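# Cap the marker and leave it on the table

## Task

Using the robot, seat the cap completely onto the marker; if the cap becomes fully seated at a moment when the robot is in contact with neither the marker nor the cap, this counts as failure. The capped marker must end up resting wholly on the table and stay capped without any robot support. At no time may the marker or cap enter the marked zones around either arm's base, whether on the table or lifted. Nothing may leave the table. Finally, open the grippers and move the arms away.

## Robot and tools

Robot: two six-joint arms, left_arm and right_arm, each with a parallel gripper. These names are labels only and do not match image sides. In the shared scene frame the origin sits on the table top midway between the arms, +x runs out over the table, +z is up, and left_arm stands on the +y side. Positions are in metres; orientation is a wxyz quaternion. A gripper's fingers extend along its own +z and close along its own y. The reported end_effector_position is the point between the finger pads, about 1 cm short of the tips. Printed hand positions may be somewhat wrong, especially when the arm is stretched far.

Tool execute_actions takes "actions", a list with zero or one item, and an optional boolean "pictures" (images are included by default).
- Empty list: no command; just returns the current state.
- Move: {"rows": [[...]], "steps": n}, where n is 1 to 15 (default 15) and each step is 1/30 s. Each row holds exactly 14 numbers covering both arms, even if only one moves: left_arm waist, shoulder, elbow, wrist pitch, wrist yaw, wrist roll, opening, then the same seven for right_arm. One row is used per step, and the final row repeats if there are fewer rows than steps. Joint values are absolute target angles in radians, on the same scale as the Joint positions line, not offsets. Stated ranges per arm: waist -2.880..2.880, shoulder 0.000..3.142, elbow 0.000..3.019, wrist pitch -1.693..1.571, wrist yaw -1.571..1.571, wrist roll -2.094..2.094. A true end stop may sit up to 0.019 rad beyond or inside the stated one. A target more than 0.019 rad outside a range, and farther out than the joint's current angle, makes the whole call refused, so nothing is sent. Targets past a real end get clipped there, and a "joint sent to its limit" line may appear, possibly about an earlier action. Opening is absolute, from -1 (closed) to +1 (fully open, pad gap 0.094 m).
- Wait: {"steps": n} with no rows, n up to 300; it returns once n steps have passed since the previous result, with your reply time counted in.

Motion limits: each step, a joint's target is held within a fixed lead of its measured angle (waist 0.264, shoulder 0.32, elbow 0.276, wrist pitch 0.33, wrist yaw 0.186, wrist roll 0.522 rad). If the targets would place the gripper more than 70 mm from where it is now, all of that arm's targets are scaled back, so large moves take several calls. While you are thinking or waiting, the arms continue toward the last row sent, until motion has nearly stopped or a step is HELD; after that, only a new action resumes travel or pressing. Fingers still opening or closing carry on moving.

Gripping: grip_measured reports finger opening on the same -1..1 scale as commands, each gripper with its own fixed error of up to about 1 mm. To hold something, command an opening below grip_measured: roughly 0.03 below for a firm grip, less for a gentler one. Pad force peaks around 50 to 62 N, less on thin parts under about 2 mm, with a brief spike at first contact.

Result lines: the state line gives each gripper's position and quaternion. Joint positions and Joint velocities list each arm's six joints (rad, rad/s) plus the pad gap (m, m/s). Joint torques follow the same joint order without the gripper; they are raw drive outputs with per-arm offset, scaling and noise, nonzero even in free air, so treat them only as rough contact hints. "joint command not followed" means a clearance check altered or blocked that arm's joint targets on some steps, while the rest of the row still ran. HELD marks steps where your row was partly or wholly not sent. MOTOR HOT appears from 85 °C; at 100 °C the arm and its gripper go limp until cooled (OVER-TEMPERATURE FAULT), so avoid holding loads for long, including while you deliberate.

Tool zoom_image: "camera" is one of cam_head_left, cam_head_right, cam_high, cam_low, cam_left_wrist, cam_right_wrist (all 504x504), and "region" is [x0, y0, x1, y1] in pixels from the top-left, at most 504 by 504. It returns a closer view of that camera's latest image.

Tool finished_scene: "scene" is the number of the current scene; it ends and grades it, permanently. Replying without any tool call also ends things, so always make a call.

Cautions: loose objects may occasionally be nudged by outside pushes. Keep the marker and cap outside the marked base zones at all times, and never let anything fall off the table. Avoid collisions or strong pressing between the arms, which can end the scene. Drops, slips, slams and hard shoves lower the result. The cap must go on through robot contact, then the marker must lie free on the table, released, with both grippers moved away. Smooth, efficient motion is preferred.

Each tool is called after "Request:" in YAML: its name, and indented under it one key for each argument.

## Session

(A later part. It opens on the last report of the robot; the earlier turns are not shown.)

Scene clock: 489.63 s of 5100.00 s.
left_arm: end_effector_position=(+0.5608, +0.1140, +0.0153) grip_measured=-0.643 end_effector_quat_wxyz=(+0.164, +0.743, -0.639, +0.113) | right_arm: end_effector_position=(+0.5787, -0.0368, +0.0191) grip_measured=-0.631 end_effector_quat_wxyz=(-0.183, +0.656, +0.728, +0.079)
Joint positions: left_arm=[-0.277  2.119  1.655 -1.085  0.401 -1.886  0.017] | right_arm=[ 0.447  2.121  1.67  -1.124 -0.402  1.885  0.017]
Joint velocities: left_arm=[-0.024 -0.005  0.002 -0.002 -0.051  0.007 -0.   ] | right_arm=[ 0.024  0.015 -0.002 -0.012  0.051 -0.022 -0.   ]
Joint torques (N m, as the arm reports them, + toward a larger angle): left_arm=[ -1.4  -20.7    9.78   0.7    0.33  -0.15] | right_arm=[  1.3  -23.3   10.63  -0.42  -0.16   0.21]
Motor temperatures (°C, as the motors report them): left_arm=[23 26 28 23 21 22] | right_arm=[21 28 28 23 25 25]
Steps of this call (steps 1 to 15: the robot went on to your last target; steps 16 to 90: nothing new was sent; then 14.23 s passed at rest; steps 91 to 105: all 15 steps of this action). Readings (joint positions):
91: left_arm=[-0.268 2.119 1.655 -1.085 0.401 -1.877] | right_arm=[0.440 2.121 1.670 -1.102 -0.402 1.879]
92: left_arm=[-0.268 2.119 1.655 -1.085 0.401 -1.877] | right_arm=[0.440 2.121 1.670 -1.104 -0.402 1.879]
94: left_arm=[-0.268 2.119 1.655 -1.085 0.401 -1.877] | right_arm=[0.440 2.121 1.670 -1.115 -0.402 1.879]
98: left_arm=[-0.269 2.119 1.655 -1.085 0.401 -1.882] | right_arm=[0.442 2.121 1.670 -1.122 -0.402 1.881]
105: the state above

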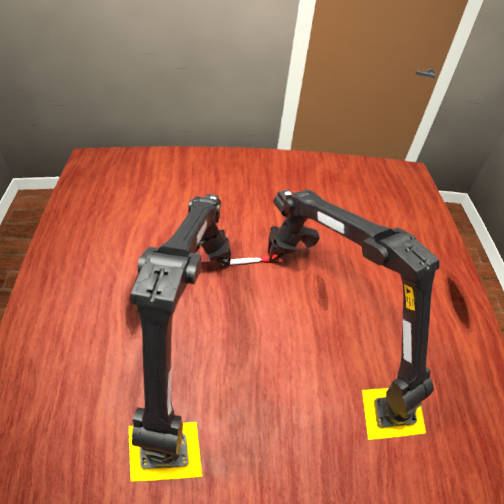

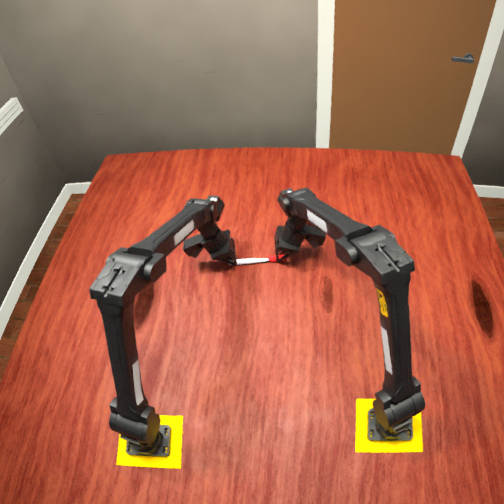

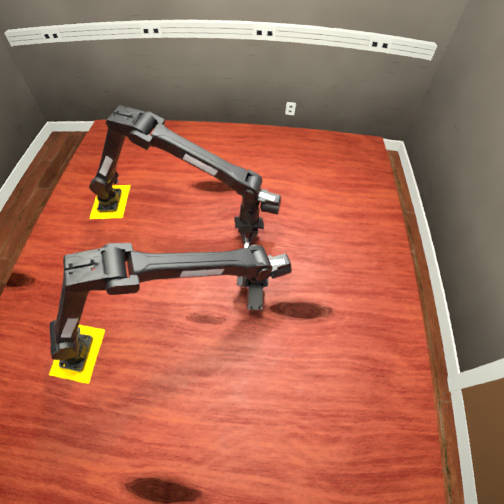

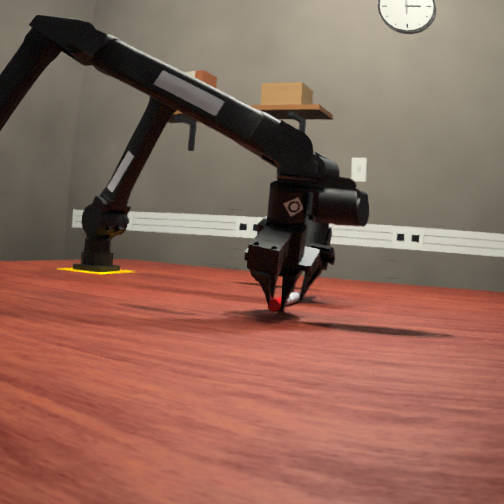

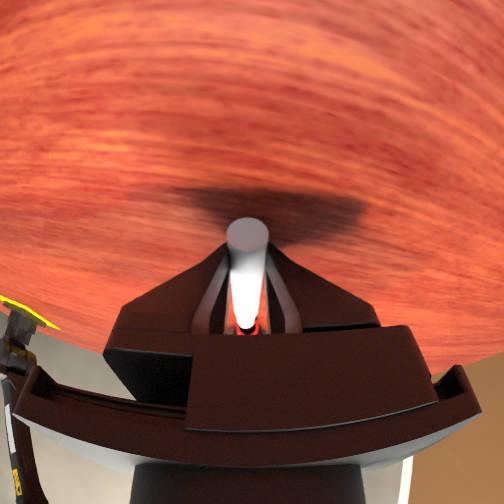

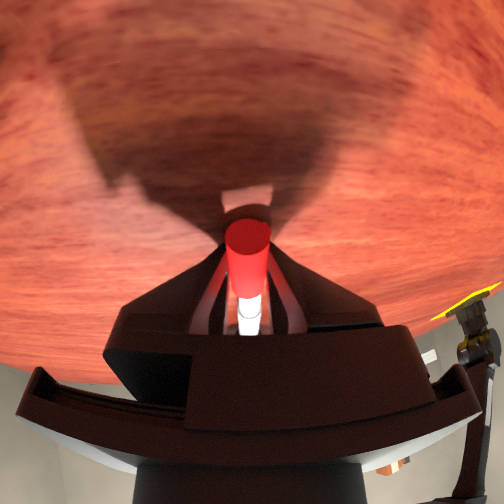

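Request:
execute_actions:
  actions:
    - {"rows":[[-0.291,2.112,1.665,-1.068,0.403,-1.897,-0.68,0.461,2.12,1.685,-1.139,-0.403,1.897,-0.665],[-0.294,2.112,1.665,-1.068,0.403,-1.9,-0.68,0.464,2.12,1.685,-1.139,-0.403,1.9,-0.665],[-0.297,2.112,1.665,-1.068,0.403,-1.903,-0.68,0.467,2.12,1.685,-1.139,-0.403,1.903,-0.665],[-0.3,2.112,1.665,-1.068,0.403,-1.906,-0.68,0.47,2.12,1.685,-1.139,-0.403,1.906,-0.665],[-0.303,2.112,1.665,-1.068,0.403,-1.909,-0.68,0.473,2.12,1.685,-1.139,-0.403,1.909,-0.665],[-0.305,2.112,1.665,-1.068,0.403,-1.913,-0.68,0.476,2.12,1.685,-1.139,-0.403,1.912,-0.665]],"steps":15}

Request:
zoom_image:
  camera: "cam_right_wrist"
  region: [190,200,310,345]

Scene clock: 502.83 s of 5100.00 s.
left_arm: end_effector_position=(+0.5580, +0.1044, +0.0153) grip_measured=-0.643 end_effector_quat_wxyz=(+0.166, +0.743, -0.639, +0.110) | right_arm: end_effector_position=(+0.5717, -0.0250, +0.0191) grip_measured=-0.631 end_effector_quat_wxyz=(-0.185, +0.653, +0.730, +0.076)
Joint positions: left_arm=[-0.293  2.119  1.655 -1.085  0.401 -1.902  0.017] | right_arm=[ 0.469  2.121  1.67  -1.124 -0.402  1.9    0.017]
Joint velocities: left_arm=[-0.015 -0.005 -0.017 -0.017 -0.051 -0.037 -0.   ] | right_arm=[-0.005 -0.024  0.002  0.007 -0.051 -0.007 -0.001]
Joint torques (N m, as the arm reports them, + toward a larger angle): left_arm=[ -1.03 -20.91   9.78   0.72   0.33  -0.14] | right_arm=[  1.86 -23.46  10.86  -0.58  -0.09   0.11]
Motor temperatures (°C, as the motors report them): left_arm=[23 26 28 23 21 22] | right_arm=[21 28 29 23 25 25]
Steps of this call (steps 1 to 15: the robot went on to your last target; steps 16 to 90: nothing new was sent; then 9.70 s passed at rest; steps 91 to 105: all 15 steps of this action). Readings (joint positions):
91: left_arm=[-0.278 2.119 1.655 -1.085 0.401 -1.888] | right_arm=[0.447 2.121 1.670 -1.124 -0.402 1.886]
92: left_arm=[-0.278 2.119 1.655 -1.085 0.401 -1.888] | right_arm=[0.447 2.121 1.670 -1.124 -0.402 1.886]
94: left_arm=[-0.279 2.119 1.655 -1.085 0.401 -1.891] | right_arm=[0.449 2.121 1.670 -1.124 -0.402 1.889]
98: left_arm=[-0.284 2.119 1.655 -1.085 0.401 -1.898] | right_arm=[0.458 2.121 1.670 -1.124 -0.402 1.896]
105: the state above

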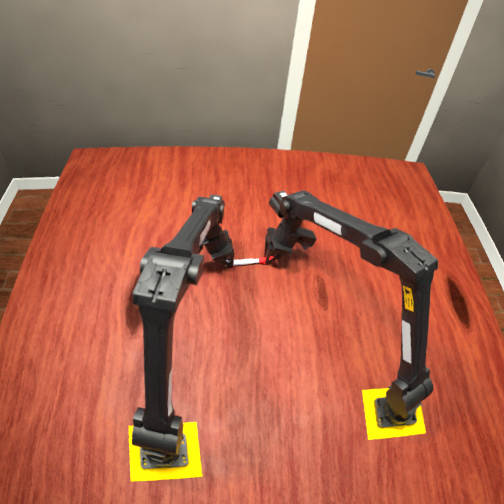

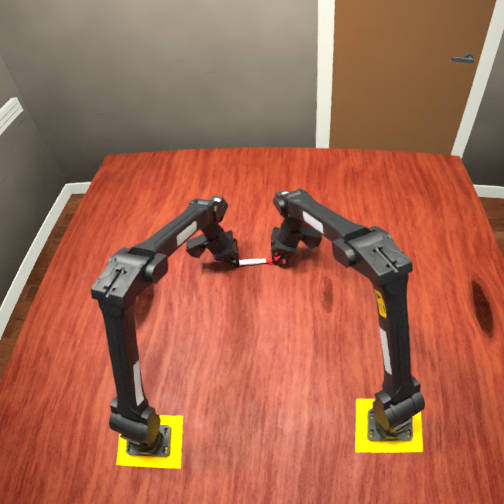

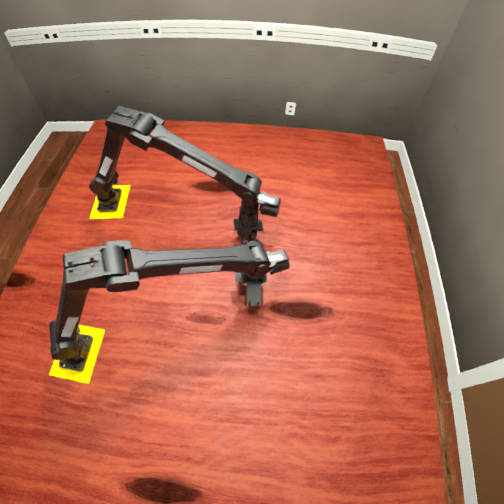

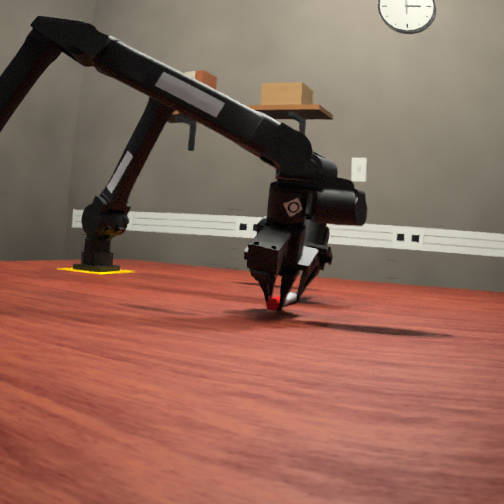

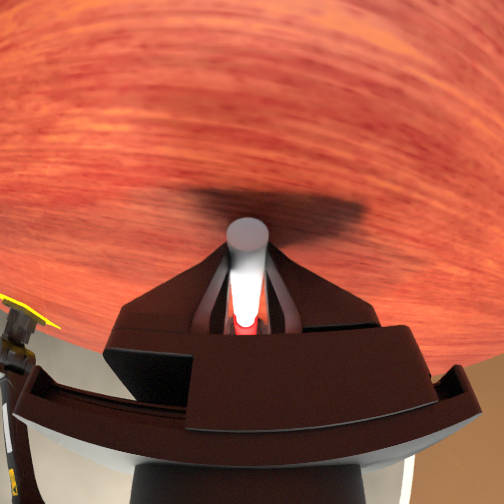

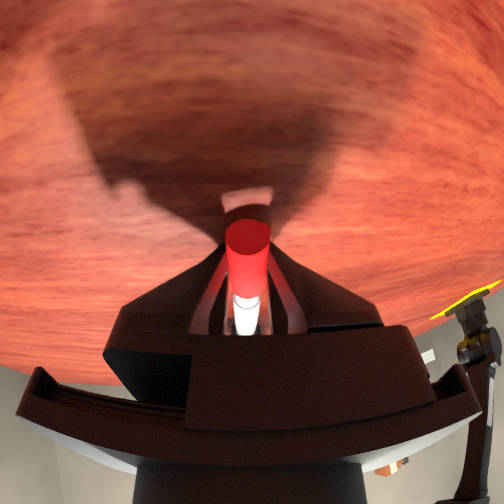

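Region (190, 200, 310, 345) of cam_right_wrist's 504x504 image, scaled by 3.476, with more detail than that image has; it fills the left 417 columns of this view, and the rest is white.

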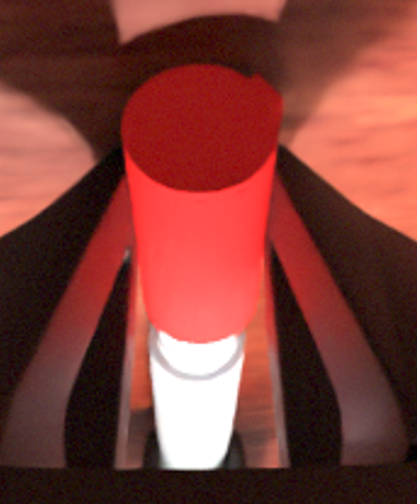

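~18 mm left.

Request:
execute_actions:
  actions:
    - {"rows":[[-0.309,2.112,1.665,-1.068,0.403,-1.916,-0.68,0.479,2.12,1.685,-1.13,-0.403,1.917,-0.665],[-0.312,2.112,1.665,-1.068,0.403,-1.919,-0.68,0.482,2.12,1.685,-1.13,-0.403,1.921,-0.665],[-0.315,2.112,1.665,-1.068,0.403,-1.922,-0.68,0.485,2.12,1.685,-1.13,-0.403,1.925,-0.665],[-0.318,2.112,1.665,-1.068,0.403,-1.925,-0.68,0.488,2.12,1.685,-1.13,-0.403,1.928,-0.665],[-0.321,2.112,1.665,-1.068,0.403,-1.928,-0.68,0.491,2.12,1.685,-1.13,-0.403,1.931,-0.665],[-0.324,2.112,1.665,-1.068,0.403,-1.93,-0.68,0.494,2.12,1.685,-1.13,-0.403,1.933,-0.665],[-0.327,2.112,1.665,-1.068,0.403,-1.93,-0.68,0.497,2.12,1.685,-1.13,-0.403,1.933,-0.665],[-0.33,2.112,1.665,-1.068,0.403,-1.93,-0.68,0.5,2.12,1.685,-1.13,-0.403,1.933,-0.665],[-0.334,2.112,1.665,-1.068,0.403,-1.93,-0.68,0.504,2.12,1.685,-1.13,-0.403,1.933,-0.665]],"steps":15}

Request:
zoom_image:
  camera: "cam_right_wrist"
  region: [190,200,310,345]

Request:
zoom_image:
  camera: "cam_head_left"
  region: [220,240,290,280]

Scene clock: 518.00 s of 5100.00 s.
left_arm: end_effector_position=(+0.5548, +0.0937, +0.0149) grip_measured=-0.643 end_effector_quat_wxyz=(+0.166, +0.743, -0.640, +0.106) | right_arm: end_effector_position=(+0.5668, -0.0172, +0.0190) grip_measured=-0.631 end_effector_quat_wxyz=(-0.184, +0.655, +0.730, +0.072)
Joint positions: left_arm=[-0.312  2.119  1.655 -1.085  0.396 -1.92   0.017] | right_arm=[ 0.485  2.121  1.67  -1.124 -0.397  1.92   0.017]
Joint velocities: left_arm=[-0.005  0.005  0.002 -0.007 -0.051 -0.007  0.   ] | right_arm=[-0.015 -0.015 -0.002  0.007  0.007  0.022 -0.001]
Joint torques (N m, as the arm reports them, + toward a larger angle): left_arm=[ -2.36 -20.63   9.77   0.71   0.55  -0.15] | right_arm=[  2.03 -22.81  10.68  -0.18  -0.32   0.19]
Motor temperatures (°C, as the motors report them): left_arm=[23 26 28 23 21 22] | right_arm=[21 28 29 23 25 25]
Steps of this call (steps 1 to 15: the robot went on to your last target; steps 16 to 90: nothing new was sent; then 11.67 s passed at rest; steps 91 to 105: all 15 steps of this action). Readings (joint positions):
91: left_arm=[-0.293 2.119 1.655 -1.085 0.401 -1.904] | right_arm=[0.469 2.121 1.670 -1.124 -0.402 1.902]
92: left_arm=[-0.293 2.119 1.655 -1.085 0.401 -1.904] | right_arm=[0.469 2.121 1.670 -1.124 -0.402 1.903]
94: left_arm=[-0.295 2.119 1.655 -1.085 0.401 -1.907] | right_arm=[0.469 2.121 1.670 -1.124 -0.402 1.907]
98: left_arm=[-0.303 2.119 1.655 -1.085 0.401 -1.915] | right_arm=[0.476 2.121 1.670 -1.124 -0.402 1.916]
105: the state above

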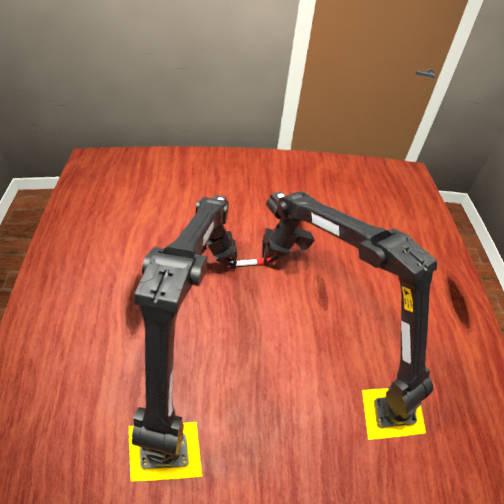

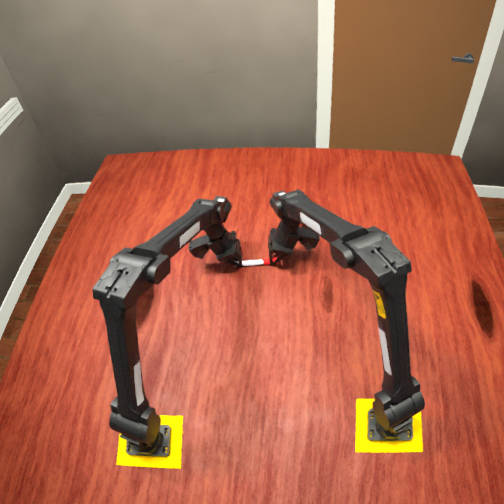

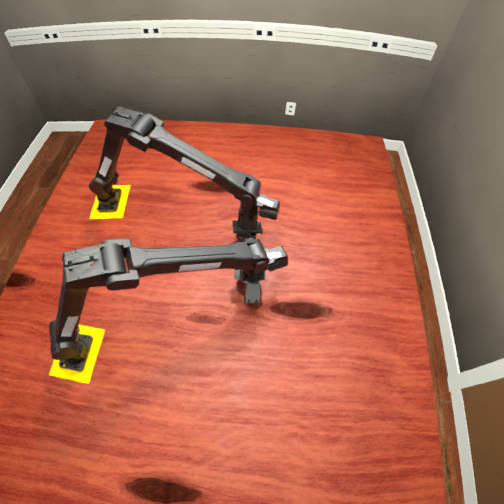

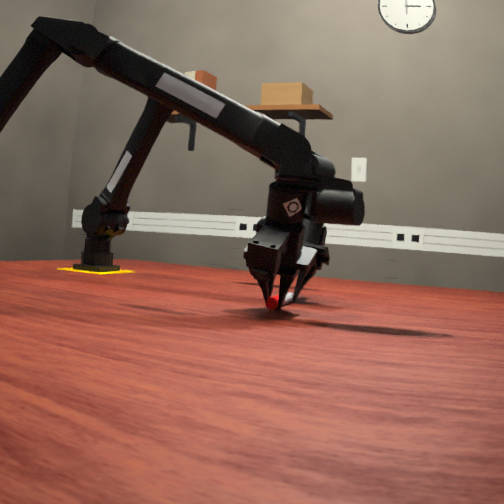

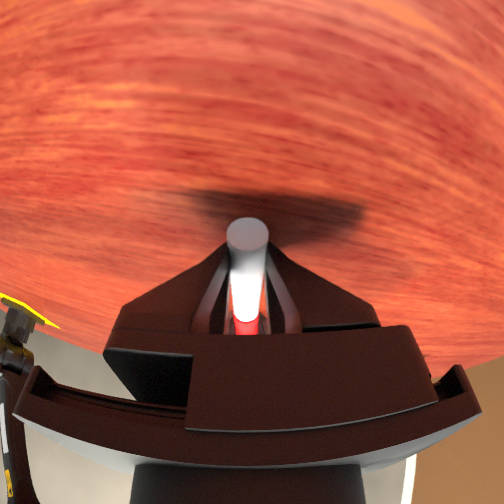

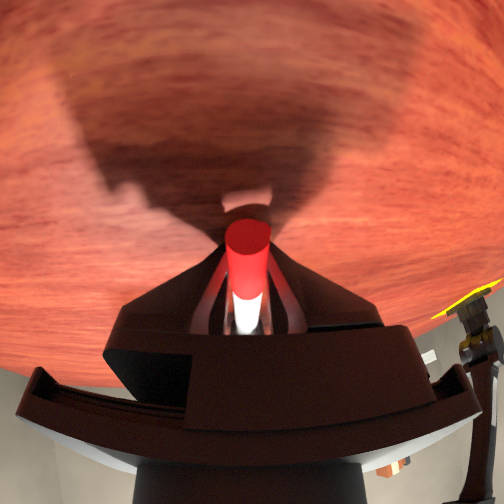

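Region (190, 200, 310, 345) of cam_right_wrist's 504x504 image, scaled by 3.476, with more detail than that image has; it fills the left 417 columns of this view, and the rest is white.

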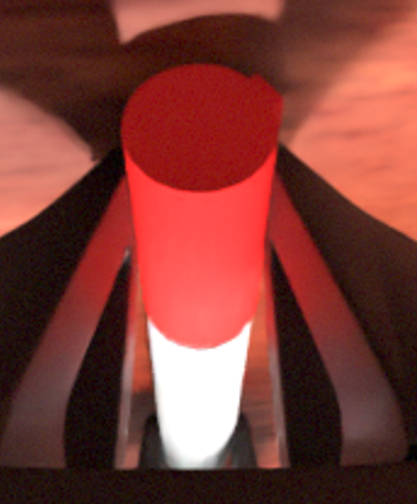

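Region (220, 240, 290, 280) of cam_head_left's 504x504 image, scaled by 7.200, with more detail than that image has; it fills the top 288 rows of this view, and the rest is white.

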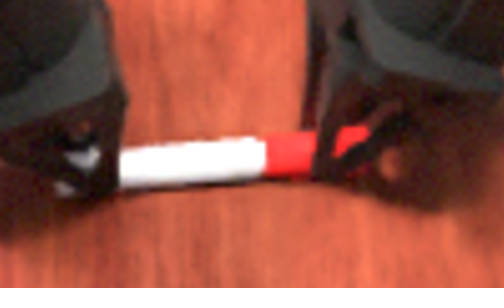

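Request:
execute_actions:
  actions:
    - {"rows":[[-0.339,2.112,1.667,-1.068,0.407,-1.93,-0.69,0.509,2.12,1.686,-1.124,-0.407,1.933,-0.675],[-0.344,2.112,1.669,-1.068,0.411,-1.93,-0.69,0.514,2.12,1.687,-1.12,-0.411,1.933,-0.675],[-0.349,2.112,1.671,-1.067,0.415,-1.93,-0.69,0.519,2.12,1.688,-1.117,-0.415,1.933,-0.675],[-0.354,2.112,1.673,-1.066,0.419,-1.93,-0.69,0.524,2.12,1.69,-1.114,-0.419,1.933,-0.675],[-0.359,2.112,1.675,-1.065,0.423,-1.93,-0.69,0.529,2.12,1.692,-1.111,-0.423,1.933,-0.675],[-0.364,2.112,1.677,-1.064,0.427,-1.93,-0.69,0.534,2.12,1.694,-1.108,-0.427,1.933,-0.675],[-0.369,2.112,1.679,-1.063,0.431,-1.93,-0.69,0.539,2.12,1.696,-1.105,-0.431,1.933,-0.675],[-0.374,2.112,1.681,-1.062,0.435,-1.93,-0.69,0.544,2.12,1.698,-1.102,-0.435,1.933,-0.675],[-0.379,2.112,1.683,-1.061,0.439,-1.93,-0.69,0.549,2.12,1.699,-1.1,-0.439,1.933,-0.675],[-0.385,2.112,1.685,-1.06,0.443,-1.93,-0.69,0.555,2.12,1.7,-1.099,-0.443,1.933,-0.675]],"steps":15}

Request:
zoom_image:
  camera: "cam_right_wrist"
  region: [220,270,280,330]

Request:
zoom_image:
  camera: "cam_left_wrist"
  region: [220,285,280,340]

Scene clock: 538.37 s of 5100.00 s.
left_arm: end_effector_position=(+0.5542, +0.0910, +0.0159) grip_measured=-0.643 end_effector_quat_wxyz=(+0.172, +0.742, -0.639, +0.109) | right_arm: end_effector_position=(+0.5649, -0.0138, +0.0200) grip_measured=-0.631 end_effector_quat_wxyz=(-0.190, +0.655, +0.728, +0.074)
Joint positions: left_arm=[-0.313  2.119  1.655 -1.085  0.41  -1.922  0.017] | right_arm=[ 0.487  2.121  1.67  -1.124 -0.411  1.924  0.017]
Joint velocities: left_arm=[-0.015 -0.005 -0.002 -0.012 -0.022 -0.007  0.   ] | right_arm=[-0.015  0.005  0.002 -0.002 -0.051  0.022  0.   ]
Joint torques (N m, as the arm reports them, + toward a larger angle): left_arm=[ -6.68 -20.86  11.62   1.06   1.63  -0.15] | right_arm=[  6.35 -22.93  12.31   0.99  -1.19   0.21]
Motor temperatures (°C, as the motors report them): left_arm=[23 26 28 23 21 22] | right_arm=[21 29 29 23 25 25]
Steps of this call (steps 1 to 15: the robot went on to your last target; steps 16 to 90: nothing new was sent; then 16.87 s passed at rest; steps 91 to 105: all 15 steps of this action). Readings (joint positions):
91: left_arm=[-0.312 2.119 1.655 -1.085 0.396 -1.920] | right_arm=[0.485 2.121 1.670 -1.124 -0.397 1.920]
92: left_arm=[-0.312 2.119 1.655 -1.085 0.397 -1.921] | right_arm=[0.485 2.121 1.670 -1.124 -0.398 1.920]
94: left_arm=[-0.312 2.119 1.655 -1.085 0.399 -1.921] | right_arm=[0.485 2.121 1.670 -1.124 -0.401 1.920]
98: left_arm=[-0.312 2.119 1.655 -1.085 0.405 -1.922] | right_arm=[0.485 2.121 1.670 -1.124 -0.406 1.921]
105: the state above

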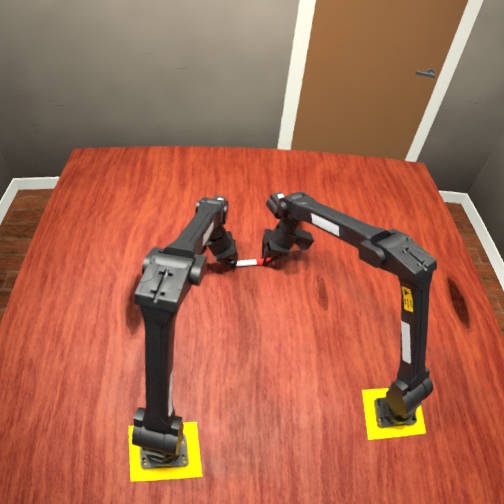

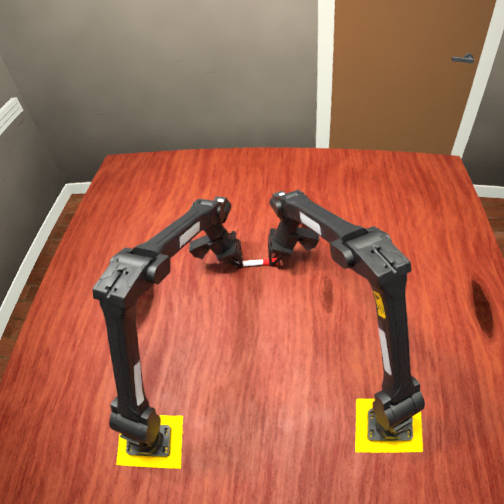

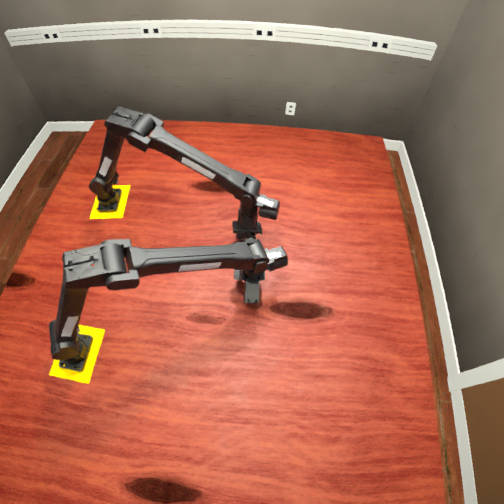

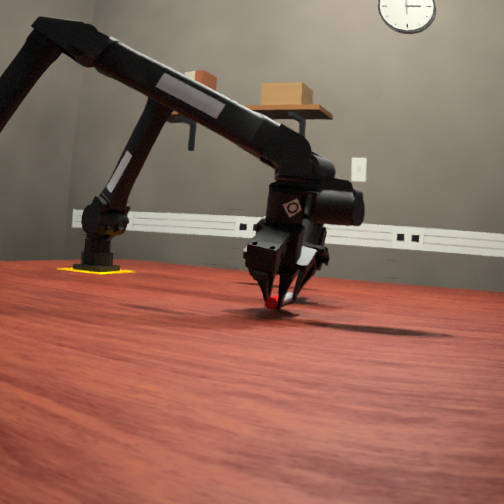

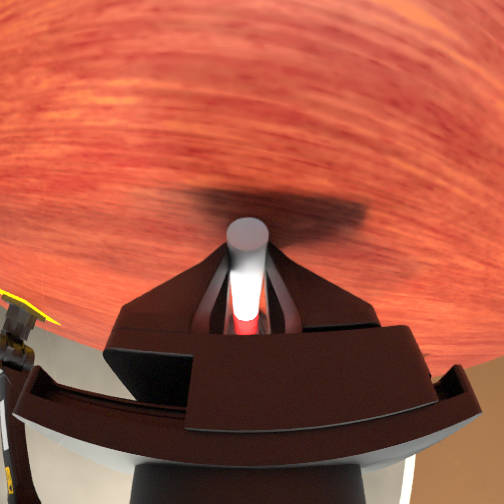

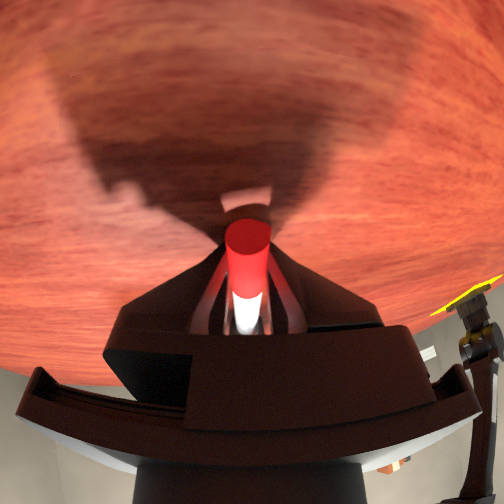

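Region (220, 270, 280, 330) of cam_right_wrist's 504x504 image, scaled by 8.400, with more detail than that image has.

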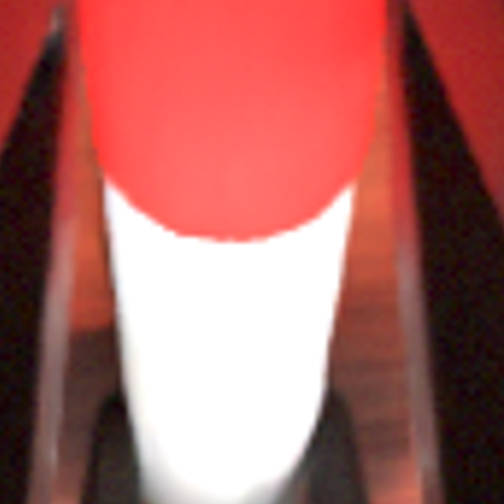

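Region (220, 285, 280, 340) of cam_left_wrist's 504x504 image, scaled by 8.400, with more detail than that image has; it fills the top 462 rows of this view, and the rest is white.

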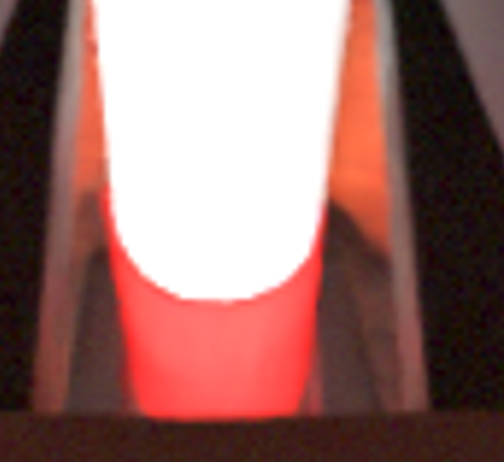

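Request:
execute_actions:
  actions:
    - {"rows":[[-0.388,2.112,1.686,-1.059,0.445,-1.93,-0.69,0.558,2.12,1.701,-1.098,-0.445,1.933,-0.675],[-0.392,2.112,1.687,-1.058,0.448,-1.93,-0.69,0.563,2.12,1.702,-1.097,-0.448,1.933,-0.675],[-0.396,2.112,1.688,-1.057,0.451,-1.93,-0.69,0.568,2.12,1.703,-1.096,-0.451,1.933,-0.675],[-0.4,2.112,1.689,-1.056,0.454,-1.93,-0.69,0.573,2.12,1.704,-1.095,-0.454,1.933,-0.675],[-0.404,2.112,1.69,-1.055,0.457,-1.93,-0.69,0.578,2.12,1.705,-1.094,-0.457,1.933,-0.675]],"steps":9}
  pictures: false

Request:
execute_actions:
  actions:
    - {"rows":[[-0.38,2.112,1.685,-1.06,0.445,-1.925,-0.69,0.553,2.12,1.7,-1.1,-0.445,1.925,-0.675],[-0.36,2.112,1.68,-1.066,0.433,-1.925,-0.69,0.533,2.12,1.695,-1.106,-0.433,1.925,-0.675],[-0.34,2.112,1.675,-1.072,0.421,-1.925,-0.69,0.513,2.12,1.69,-1.112,-0.421,1.925,-0.675],[-0.325,2.112,1.67,-1.078,0.41,-1.925,-0.69,0.498,2.12,1.685,-1.118,-0.41,1.925,-0.675],[-0.312,2.112,1.67,-1.082,0.4,-1.925,-0.68,0.485,2.12,1.685,-1.122,-0.4,1.925,-0.665],[-0.312,2.112,1.67,-1.082,0.4,-1.925,-0.68,0.485,2.12,1.685,-1.122,-0.4,1.925,-0.665],[-0.312,2.112,1.67,-1.082,0.4,-1.925,-0.68,0.485,2.12,1.685,-1.122,-0.4,1.925,-0.665],[-0.312,2.112,1.67,-1.082,0.4,-1.925,-0.62,0.485,2.12,1.685,-1.122,-0.4,1.925,-0.6],[-0.312,2.112,1.67,-1.082,0.4,-1.925,-0.55,0.485,2.12,1.685,-1.122,-0.4,1.925,-0.53],[-0.312,2.1,1.67,-1.082,0.4,-1.925,-0.45,0.485,2.108,1.685,-1.122,-0.4,1.925,-0.45],[-0.312,2.09,1.67,-1.09,0.4,-1.925,-0.4,0.485,2.098,1.685,-1.13,-0.4,1.925,-0.4],[-0.312,2.078,1.67,-1.1,0.4,-1.925,-0.35,0.485,2.086,1.685,-1.14,-0.4,1.925,-0.35],[-0.312,2.066,1.67,-1.11,0.4,-1.925,-0.3,0.485,2.074,1.685,-1.15,-0.4,1.925,-0.3],[-0.312,2.054,1.67,-1.12,0.4,-1.925,-0.2,0.485,2.062,1.685,-1.16,-0.4,1.925,-0.2],[-0.312,2.04,1.67,-1.13,0.4,-1.925,-0.1,0.485,2.05,1.685,-1.17,-0.4,1.925,-0.1]],"steps":15}
  pictures: false

Request:
execute_actions:
  actions:
    - {"rows":[[-0.312,2.025,1.67,-1.14,0.4,-1.925,0,0.485,2.038,1.685,-1.18,-0.4,1.925,0.1],[-0.31,2.01,1.67,-1.15,0.4,-1.925,0.2,0.485,2.026,1.685,-1.19,-0.4,1.925,0.3],[-0.3,1.995,1.67,-1.16,0.4,-1.925,0.4,0.49,2.014,1.685,-1.2,-0.4,1.925,0.5],[-0.285,1.98,1.67,-1.17,0.38,-1.925,0.6,0.5,2.002,1.685,-1.21,-0.37,1.93,0.7],[-0.265,1.965,1.67,-1.18,0.36,-1.925,0.8,0.515,1.99,1.685,-1.22,-0.34,1.94,0.9],[-0.24,1.95,1.67,-1.19,0.34,-1.925,1,0.53,1.985,1.685,-1.23,-0.31,1.95,1],[-0.215,1.935,1.67,-1.2,0.31,-1.925,1,0.55,1.98,1.685,-1.24,-0.28,1.96,1],[-0.19,1.92,1.67,-1.21,0.28,-1.925,1,0.57,1.98,1.685,-1.24,-0.25,1.97,1],[-0.165,1.91,1.67,-1.22,0.25,-1.925,1,0.59,1.98,1.685,-1.24,-0.22,1.98,1],[-0.14,1.9,1.67,-1.23,0.22,-1.925,1,0.61,1.98,1.685,-1.24,-0.19,1.99,1],[-0.115,1.9,1.67,-1.24,0.19,-1.925,1,0.63,1.98,1.685,-1.24,-0.16,2.0,1],[-0.09,1.9,1.67,-1.25,0.16,-1.925,1,0.65,1.98,1.685,-1.24,-0.13,2.01,1],[-0.07,1.9,1.67,-1.26,0.13,-1.925,1,0.665,1.98,1.685,-1.24,-0.1,2.02,1],[-0.055,1.9,1.67,-1.27,0.1,-1.925,1,0.675,1.98,1.685,-1.24,-0.1,2.03,1],[-0.045,1.9,1.67,-1.27,0.1,-1.925,1,0.68,1.98,1.685,-1.24,-0.1,2.04,1]],"steps":15}
  pictures: false

Request:
execute_actions:
  actions:
    - {"steps":15}

Scene clock: 583.37 s of 5100.00 s.
left_arm: end_effector_position=(+0.5544, +0.0926, +0.0155) grip_measured=-0.643 end_effector_quat_wxyz=(+0.171, +0.743, -0.638, +0.108) | right_arm: end_effector_position=(+0.5659, -0.0157, +0.0196) grip_measured=-0.631 end_effector_quat_wxyz=(-0.189, +0.656, +0.727, +0.073)
Joint positions: left_arm=[-0.311  2.119  1.654 -1.085  0.407 -1.922  0.017] | right_arm=[ 0.485  2.121  1.67  -1.124 -0.408  1.924  0.017]
Joint velocities: left_arm=[-0.024 -0.015 -0.007  0.002  0.007 -0.037 -0.001] | right_arm=[-0.005  0.005 -0.022  0.007  0.037  0.037 -0.001]
Joint torques (N m, as the arm reports them, + toward a larger angle): left_arm=[ -0.29 -20.18   8.94  -0.04   0.39  -0.03] | right_arm=[  1.11 -22.64   9.21   0.14  -0.23   0.09]
Motor temperatures (°C, as the motors report them): left_arm=[23 26 29 23 23 22] | right_arm=[22 29 30 23 28 25]
A step of this action was HELD (marked below), so the robot has no last target. An arm can still carry out its HELD step.
Steps of this call (steps 1 to 15: the robot went on to your last target; steps 16 to 90: nothing new was sent; then 41.70 s passed at rest; steps 91 to 99: all 9 steps of this action). Readings (joint positions):
91: left_arm=[-0.313 2.119 1.655 -1.085 0.410 -1.922] | right_arm=[0.487 2.121 1.670 -1.124 -0.411 1.924]
92: left_arm=[-0.313 2.119 1.655 -1.085 0.410 -1.922] | right_arm=[0.487 2.121 1.670 -1.124 -0.412 1.924]
93: left_arm=[-0.311 2.119 1.654 -1.085 0.406 -1.922] | right_arm=[0.485 2.121 1.670 -1.124 -0.408 1.924] HELD
94: left_arm=[-0.311 2.119 1.654 -1.085 0.406 -1.922] | right_arm=[0.485 2.121 1.670 -1.124 -0.408 1.924] HELD
95: left_arm=[-0.311 2.119 1.654 -1.085 0.407 -1.922] | right_arm=[0.485 2.121 1.670 -1.124 -0.408 1.924] HELD
96: left_arm=[-0.311 2.119 1.654 -1.085 0.407 -1.922] | right_arm=[0.485 2.121 1.670 -1.124 -0.408 1.924] HELD
97: left_arm=[-0.311 2.119 1.654 -1.085 0.407 -1.922] | right_arm=[0.485 2.121 1.670 -1.124 -0.408 1.924] HELD
98: left_arm=[-0.311 2.119 1.654 -1.085 0.407 -1.922] | right_arm=[0.485 2.121 1.670 -1.124 -0.408 1.924] HELD
99: the state above HELD
joint command not followed: on one or more control steps a check withheld the commanded joint targets of the left arm, and it was not sent them on those steps. On the call's last step the targets were still withheld.
cause: the commanded joint targets would bring a part of the robot too close to another arm (this arm's wrist (the part past joint 4) and the other arm's wrist (the part past joint 4)); next, command targets that bring no part of the robot closer to that arm.
joint command not followed: on one or more control steps a check withheld the commanded joint targets of the right arm, and it was not sent them on those steps. On the call's last step the targets were still withheld.
cause: the commanded joint targets would bring a part of the robot too close to another arm (this arm's wrist (the part past joint 4) and the other arm's wrist (the part past joint 4)); next, command targets that bring no part of the robot closer to that arm.

Scene clock: 583.87 s of 5100.00 s.
left_arm: end_effector_position=(+0.5524, +0.0936, +0.0224) grip_measured=-0.147 end_effector_quat_wxyz=(+0.169, +0.743, -0.638, +0.106) | right_arm: end_effector_position=(+0.5635, -0.0168, +0.0256) grip_measured=-0.147 end_effector_quat_wxyz=(-0.187, +0.656, +0.728, +0.070)
Joint positions: left_arm=[-0.311  2.107  1.654 -1.1    0.402 -1.922  0.04 ] | right_arm=[ 0.486  2.11   1.67  -1.14  -0.402  1.924  0.04 ]
Joint velocities: left_arm=[-0.005 -0.21  -0.012 -0.237 -0.066 -0.007  0.091] | right_arm=[ 0.005 -0.142  0.002 -0.227  0.022 -0.037  0.089]
Joint torques (N m, as the arm reports them, + toward a larger angle): left_arm=[ -0.29 -25.16  10.32  -0.58   0.16  -0.08] | right_arm=[  0.07 -28.05  10.7   -0.49  -0.03   0.1 ]
Motor temperatures (°C, as the motors report them): left_arm=[23 26 29 23 23 22] | right_arm=[22 29 30 23 28 25]
Steps of this call (steps 1 to 15: all 15 steps of this action). Readings (joint positions):
1: left_arm=[-0.311 2.119 1.654 -1.085 0.410 -1.922] | right_arm=[0.485 2.121 1.670 -1.124 -0.411 1.924]
2: left_arm=[-0.311 2.119 1.654 -1.085 0.411 -1.922] | right_arm=[0.486 2.121 1.670 -1.124 -0.412 1.924]
4: left_arm=[-0.311 2.119 1.654 -1.085 0.406 -1.922] | right_arm=[0.486 2.121 1.670 -1.124 -0.406 1.924]
8: left_arm=[-0.311 2.119 1.654 -1.085 0.402 -1.922] | right_arm=[0.486 2.121 1.670 -1.124 -0.402 1.924]
15: the state above

Scene clock: 584.37 s of 5100.00 s.
left_arm: end_effector_position=(+0.5576, +0.2499, +0.1328) grip_measured=+1.000 end_effector_quat_wxyz=(+0.022, +0.811, -0.580, +0.075) | right_arm: end_effector_position=(+0.5225, +0.0183, +0.0947) grip_measured=+1.000 end_effector_quat_wxyz=(-0.045, +0.630, +0.774, +0.035)
Joint positions: left_arm=[-0.132  1.896  1.654 -1.231  0.122 -1.922  0.094] | right_arm=[ 0.65   1.971  1.67  -1.224 -0.106  1.991  0.094]
Joint velocities: left_arm=[ 0.894 -0.083 -0.002 -0.291 -0.432 -0.066  0.   ] | right_arm=[ 0.698  0.005 -0.012 -0.017  0.066  0.198  0.   ]
Joint torques (N m, as the arm reports them, + toward a larger angle): left_arm=[  2.02 -17.28  11.14  -0.52  -0.04  -0.06] | right_arm=[  0.5  -20.48  11.38  -0.67   0.19   0.19]
Motor temperatures (°C, as the motors report them): left_arm=[23 26 29 23 23 22] | right_arm=[22 29 30 23 28 25]
Steps of this call (steps 1 to 15: all 15 steps of this action). Readings (joint positions):
1: left_arm=[-0.311 2.098 1.654 -1.108 0.402 -1.922] | right_arm=[0.486 2.104 1.670 -1.148 -0.402 1.924]
2: left_arm=[-0.311 2.087 1.654 -1.117 0.402 -1.922] | right_arm=[0.486 2.096 1.670 -1.158 -0.402 1.924]
4: left_arm=[-0.311 2.058 1.654 -1.136 0.392 -1.922] | right_arm=[0.487 2.073 1.670 -1.177 -0.386 1.924]
8: left_arm=[-0.289 1.982 1.654 -1.172 0.315 -1.922] | right_arm=[0.507 2.014 1.670 -1.215 -0.273 1.937]
15: the state above

Scene clock: 584.87 s of 5100.00 s.
left_arm: end_effector_position=(+0.5516, +0.3104, +0.1307) grip_measured=+1.000 end_effector_quat_wxyz=(+0.017, +0.839, -0.540, +0.058) | right_arm: end_effector_position=(+0.5124, +0.0307, +0.0946) grip_measured=+1.000 end_effector_quat_wxyz=(-0.044, +0.634, +0.771, +0.033)
Joint positions: left_arm=[-0.037  1.898  1.654 -1.255  0.098 -1.922  0.094] | right_arm=[ 0.677  1.971  1.67  -1.226 -0.101  2.028  0.094]
Joint velocities: left_arm=[-0.083 -0.015 -0.017 -0.012 -0.037  0.037  0.   ] | right_arm=[-0.044  0.015 -0.012 -0.012  0.022 -0.007  0.   ]
Joint torques (N m, as the arm reports them, + toward a larger angle): left_arm=[ -0.54 -17.87  11.12  -0.58   0.08  -0.06] | right_arm=[  0.83 -20.53  11.54  -0.59   0.08   0.18]
Motor temperatures (°C, as the motors report them): left_arm=[23 26 29 23 23 22] | right_arm=[22 29 30 23 28 25]
Steps of this call (steps 1 to 15: the robot went on to your last target). Readings (joint positions):
1: left_arm=[-0.101 1.894 1.654 -1.240 0.110 -1.922] | right_arm=[0.672 1.971 1.670 -1.225 -0.105 1.999]
2: left_arm=[-0.072 1.894 1.654 -1.246 0.104 -1.922] | right_arm=[0.690 1.971 1.670 -1.225 -0.105 2.005]
4: left_arm=[-0.025 1.897 1.654 -1.252 0.099 -1.922] | right_arm=[0.714 1.971 1.670 -1.226 -0.105 2.014]
8: left_arm=[-0.003 1.898 1.654 -1.255 0.097 -1.922] | right_arm=[0.711 1.971 1.670 -1.226 -0.104 2.023]
15: the state above

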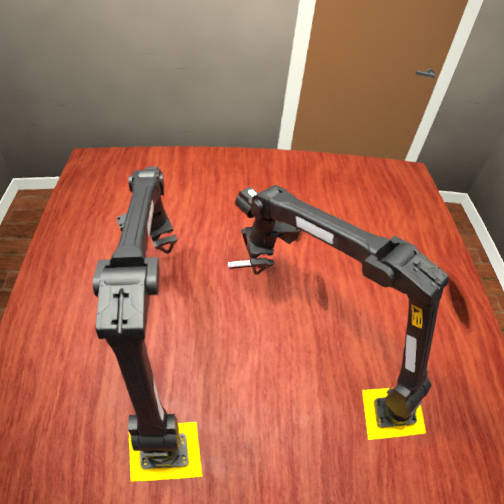

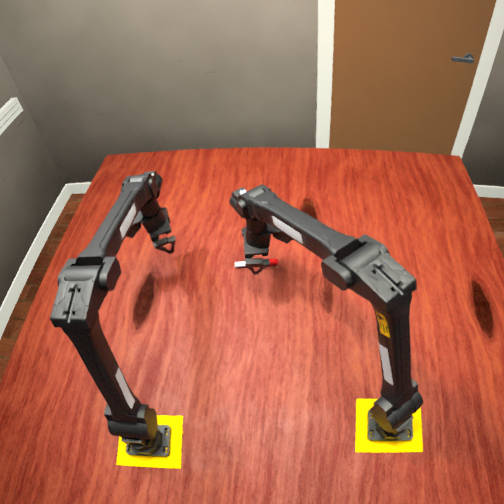

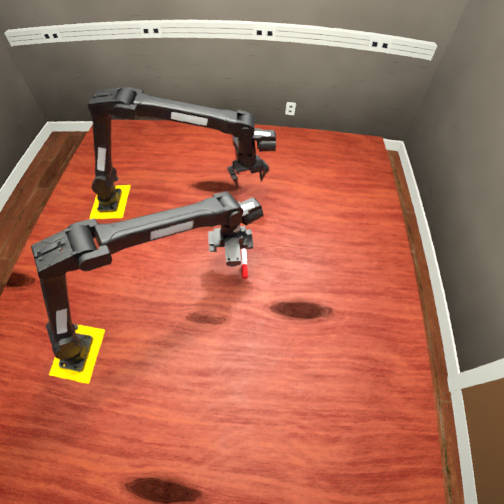

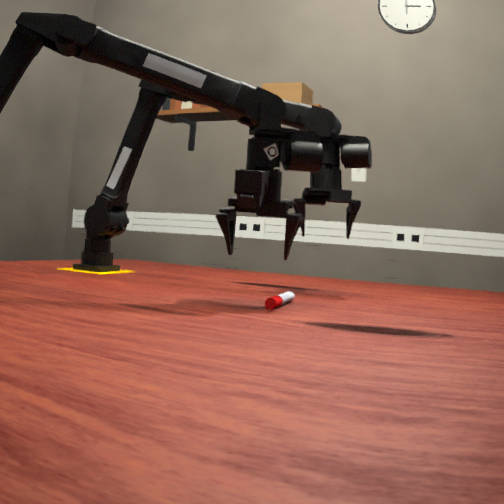

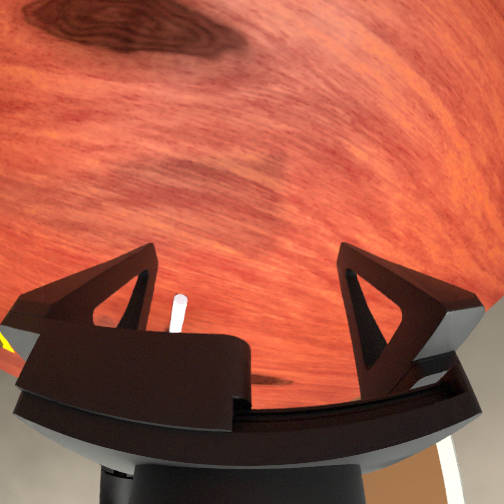

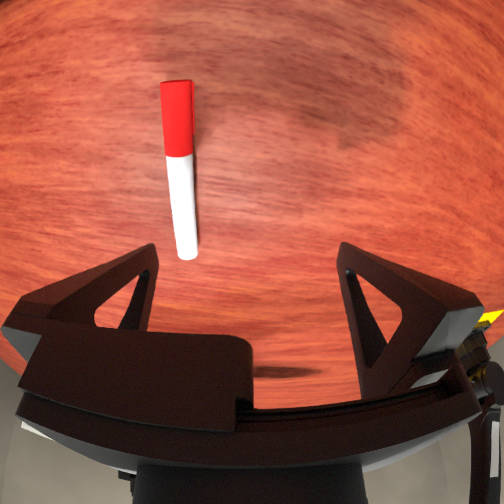

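Request:
zoom_image:
  camera: "cam_right_wrist"
  region: [150,130,210,185]

Region (150, 130, 210, 185) of cam_right_wrist's 504x504 image, scaled by 8.400, with more detail than that image has; it fills the top 462 rows of this view, and the rest is white.

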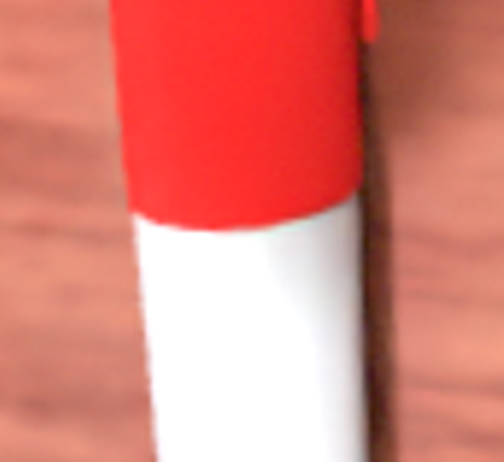

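Looks flush. Clear away.

Request:
execute_actions:
  actions:
    - {"rows":[[-0.045,1.9,1.67,-1.27,0.1,-1.925,1,0.66,1.95,1.685,-1.24,-0.1,2.03,1],[-0.045,1.9,1.67,-1.27,0.1,-1.925,1,0.635,1.935,1.685,-1.24,-0.1,2.03,1],[-0.045,1.9,1.67,-1.27,0.1,-1.925,1,0.605,1.92,1.685,-1.24,-0.1,2.03,1],[-0.045,1.9,1.67,-1.27,0.1,-1.925,1,0.57,1.905,1.685,-1.24,-0.1,2.03,1],[-0.045,1.9,1.67,-1.27,0.1,-1.925,1,0.535,1.89,1.685,-1.24,-0.1,2.03,1],[-0.045,1.9,1.67,-1.27,0.1,-1.925,1,0.5,1.875,1.685,-1.24,-0.1,2.03,1],[-0.045,1.9,1.67,-1.27,0.1,-1.925,1,0.465,1.86,1.685,-1.24,-0.1,2.03,1],[-0.045,1.9,1.67,-1.27,0.1,-1.925,1,0.43,1.85,1.685,-1.24,-0.1,2.03,1],[-0.045,1.9,1.67,-1.27,0.1,-1.925,1,0.395,1.85,1.685,-1.24,-0.1,2.03,1],[-0.045,1.9,1.67,-1.27,0.1,-1.925,1,0.36,1.85,1.685,-1.24,-0.1,2.03,1],[-0.045,1.9,1.67,-1.27,0.1,-1.925,1,0.33,1.85,1.685,-1.24,-0.1,2.03,1],[-0.045,1.9,1.67,-1.27,0.1,-1.925,1,0.3,1.85,1.685,-1.24,-0.1,2.03,1],[-0.045,1.9,1.67,-1.27,0.1,-1.925,1,0.275,1.85,1.685,-1.24,-0.1,2.03,1],[-0.045,1.9,1.67,-1.27,0.1,-1.925,1,0.26,1.85,1.685,-1.24,-0.1,2.03,1],[-0.045,1.9,1.67,-1.27,0.1,-1.925,1,0.25,1.85,1.685,-1.24,-0.1,2.03,1]],"steps":15}
  pictures: false

Request:
execute_actions:
  actions:
    - {"steps":15}
  pictures: false

Request:
finished_scene:
  scene: 1

Scene clock: 620.93 s of 5100.00 s.
left_arm: end_effector_position=(+0.5517, +0.3086, +0.1307) grip_measured=+1.000 end_effector_quat_wxyz=(+0.017, +0.838, -0.542, +0.058) | right_arm: end_effector_position=(+0.6100, -0.1391, +0.1398) grip_measured=+1.000 end_effector_quat_wxyz=(-0.024, +0.748, +0.659, +0.075)
Joint positions: left_arm=[-0.04   1.898  1.654 -1.255  0.098 -1.922  0.094] | right_arm=[ 0.354  1.894  1.67  -1.226 -0.102  2.029  0.094]
Joint velocities: left_arm=[ 0.005 -0.005 -0.007 -0.017  0.007 -0.037  0.   ] | right_arm=[-1.079 -0.151  0.007 -0.012 -0.022  0.051  0.   ]
Joint torques (N m, as the arm reports them, + toward a larger angle): left_arm=[ -0.67 -17.79  11.13  -0.59   0.08  -0.06] | right_arm=[  0.38 -22.58  11.4   -0.17   0.12   0.08]
Motor temperatures (°C, as the motors report them): left_arm=[23 26 29 23 22 22] | right_arm=[21 29 30 23 26 25]
Steps of this call (steps 1 to 15: the robot went on to your last target; steps 16 to 90: nothing new was sent; then 32.57 s passed at rest; steps 91 to 105: all 15 steps of this action). Readings (joint positions):
91: left_arm=[-0.040 1.898 1.654 -1.255 0.098 -1.922] | right_arm=[0.676 1.971 1.670 -1.226 -0.101 2.029]
92: left_arm=[-0.040 1.898 1.654 -1.255 0.098 -1.922] | right_arm=[0.674 1.971 1.670 -1.226 -0.101 2.029]
94: left_arm=[-0.040 1.898 1.654 -1.255 0.098 -1.922] | right_arm=[0.659 1.966 1.670 -1.226 -0.101 2.029]
98: left_arm=[-0.040 1.898 1.654 -1.255 0.098 -1.922] | right_arm=[0.582 1.942 1.670 -1.226 -0.102 2.029]
105: the state above

Scene clock: 621.43 s of 5100.00 s.
left_arm: end_effector_position=(+0.5517, +0.3086, +0.1307) grip_measured=+1.000 end_effector_quat_wxyz=(+0.017, +0.838, -0.542, +0.058) | right_arm: end_effector_position=(+0.6279, -0.1978, +0.1556) grip_measured=+1.000 end_effector_quat_wxyz=(-0.013, +0.779, +0.621, +0.088)
Joint positions: left_arm=[-0.04   1.898  1.654 -1.255  0.098 -1.922  0.094] | right_arm=[ 0.254  1.867  1.67  -1.226 -0.099  2.029  0.094]
Joint velocities: left_arm=[-0.015 -0.005 -0.022 -0.002 -0.066 -0.037  0.   ] | right_arm=[ 0.181 -0.005  0.002  0.002  0.037  0.007  0.   ]
Joint torques (N m, as the arm reports them, + toward a larger angle): left_arm=[ -0.73 -17.81  11.14  -0.59   0.08  -0.06] | right_arm=[ -0.67 -22.5   11.98  -0.09   0.03   0.07]
Motor temperatures (°C, as the motors report them): left_arm=[23 26 29 23 22 22] | right_arm=[21 29 30 23 26 25]
Steps of this call (steps 1 to 15: the robot went on to your last target). Readings (joint positions):
1: left_arm=[-0.040 1.898 1.654 -1.255 0.098 -1.922] | right_arm=[0.316 1.889 1.670 -1.226 -0.102 2.029]
2: left_arm=[-0.040 1.898 1.654 -1.255 0.098 -1.922] | right_arm=[0.282 1.885 1.670 -1.226 -0.101 2.029]
4: left_arm=[-0.040 1.898 1.654 -1.255 0.098 -1.922] | right_arm=[0.224 1.877 1.670 -1.226 -0.098 2.029]
8: left_arm=[-0.040 1.898 1.654 -1.255 0.098 -1.922] | right_arm=[0.192 1.867 1.670 -1.226 -0.096 2.029]
15: the state above

The scene is finished: the task was done.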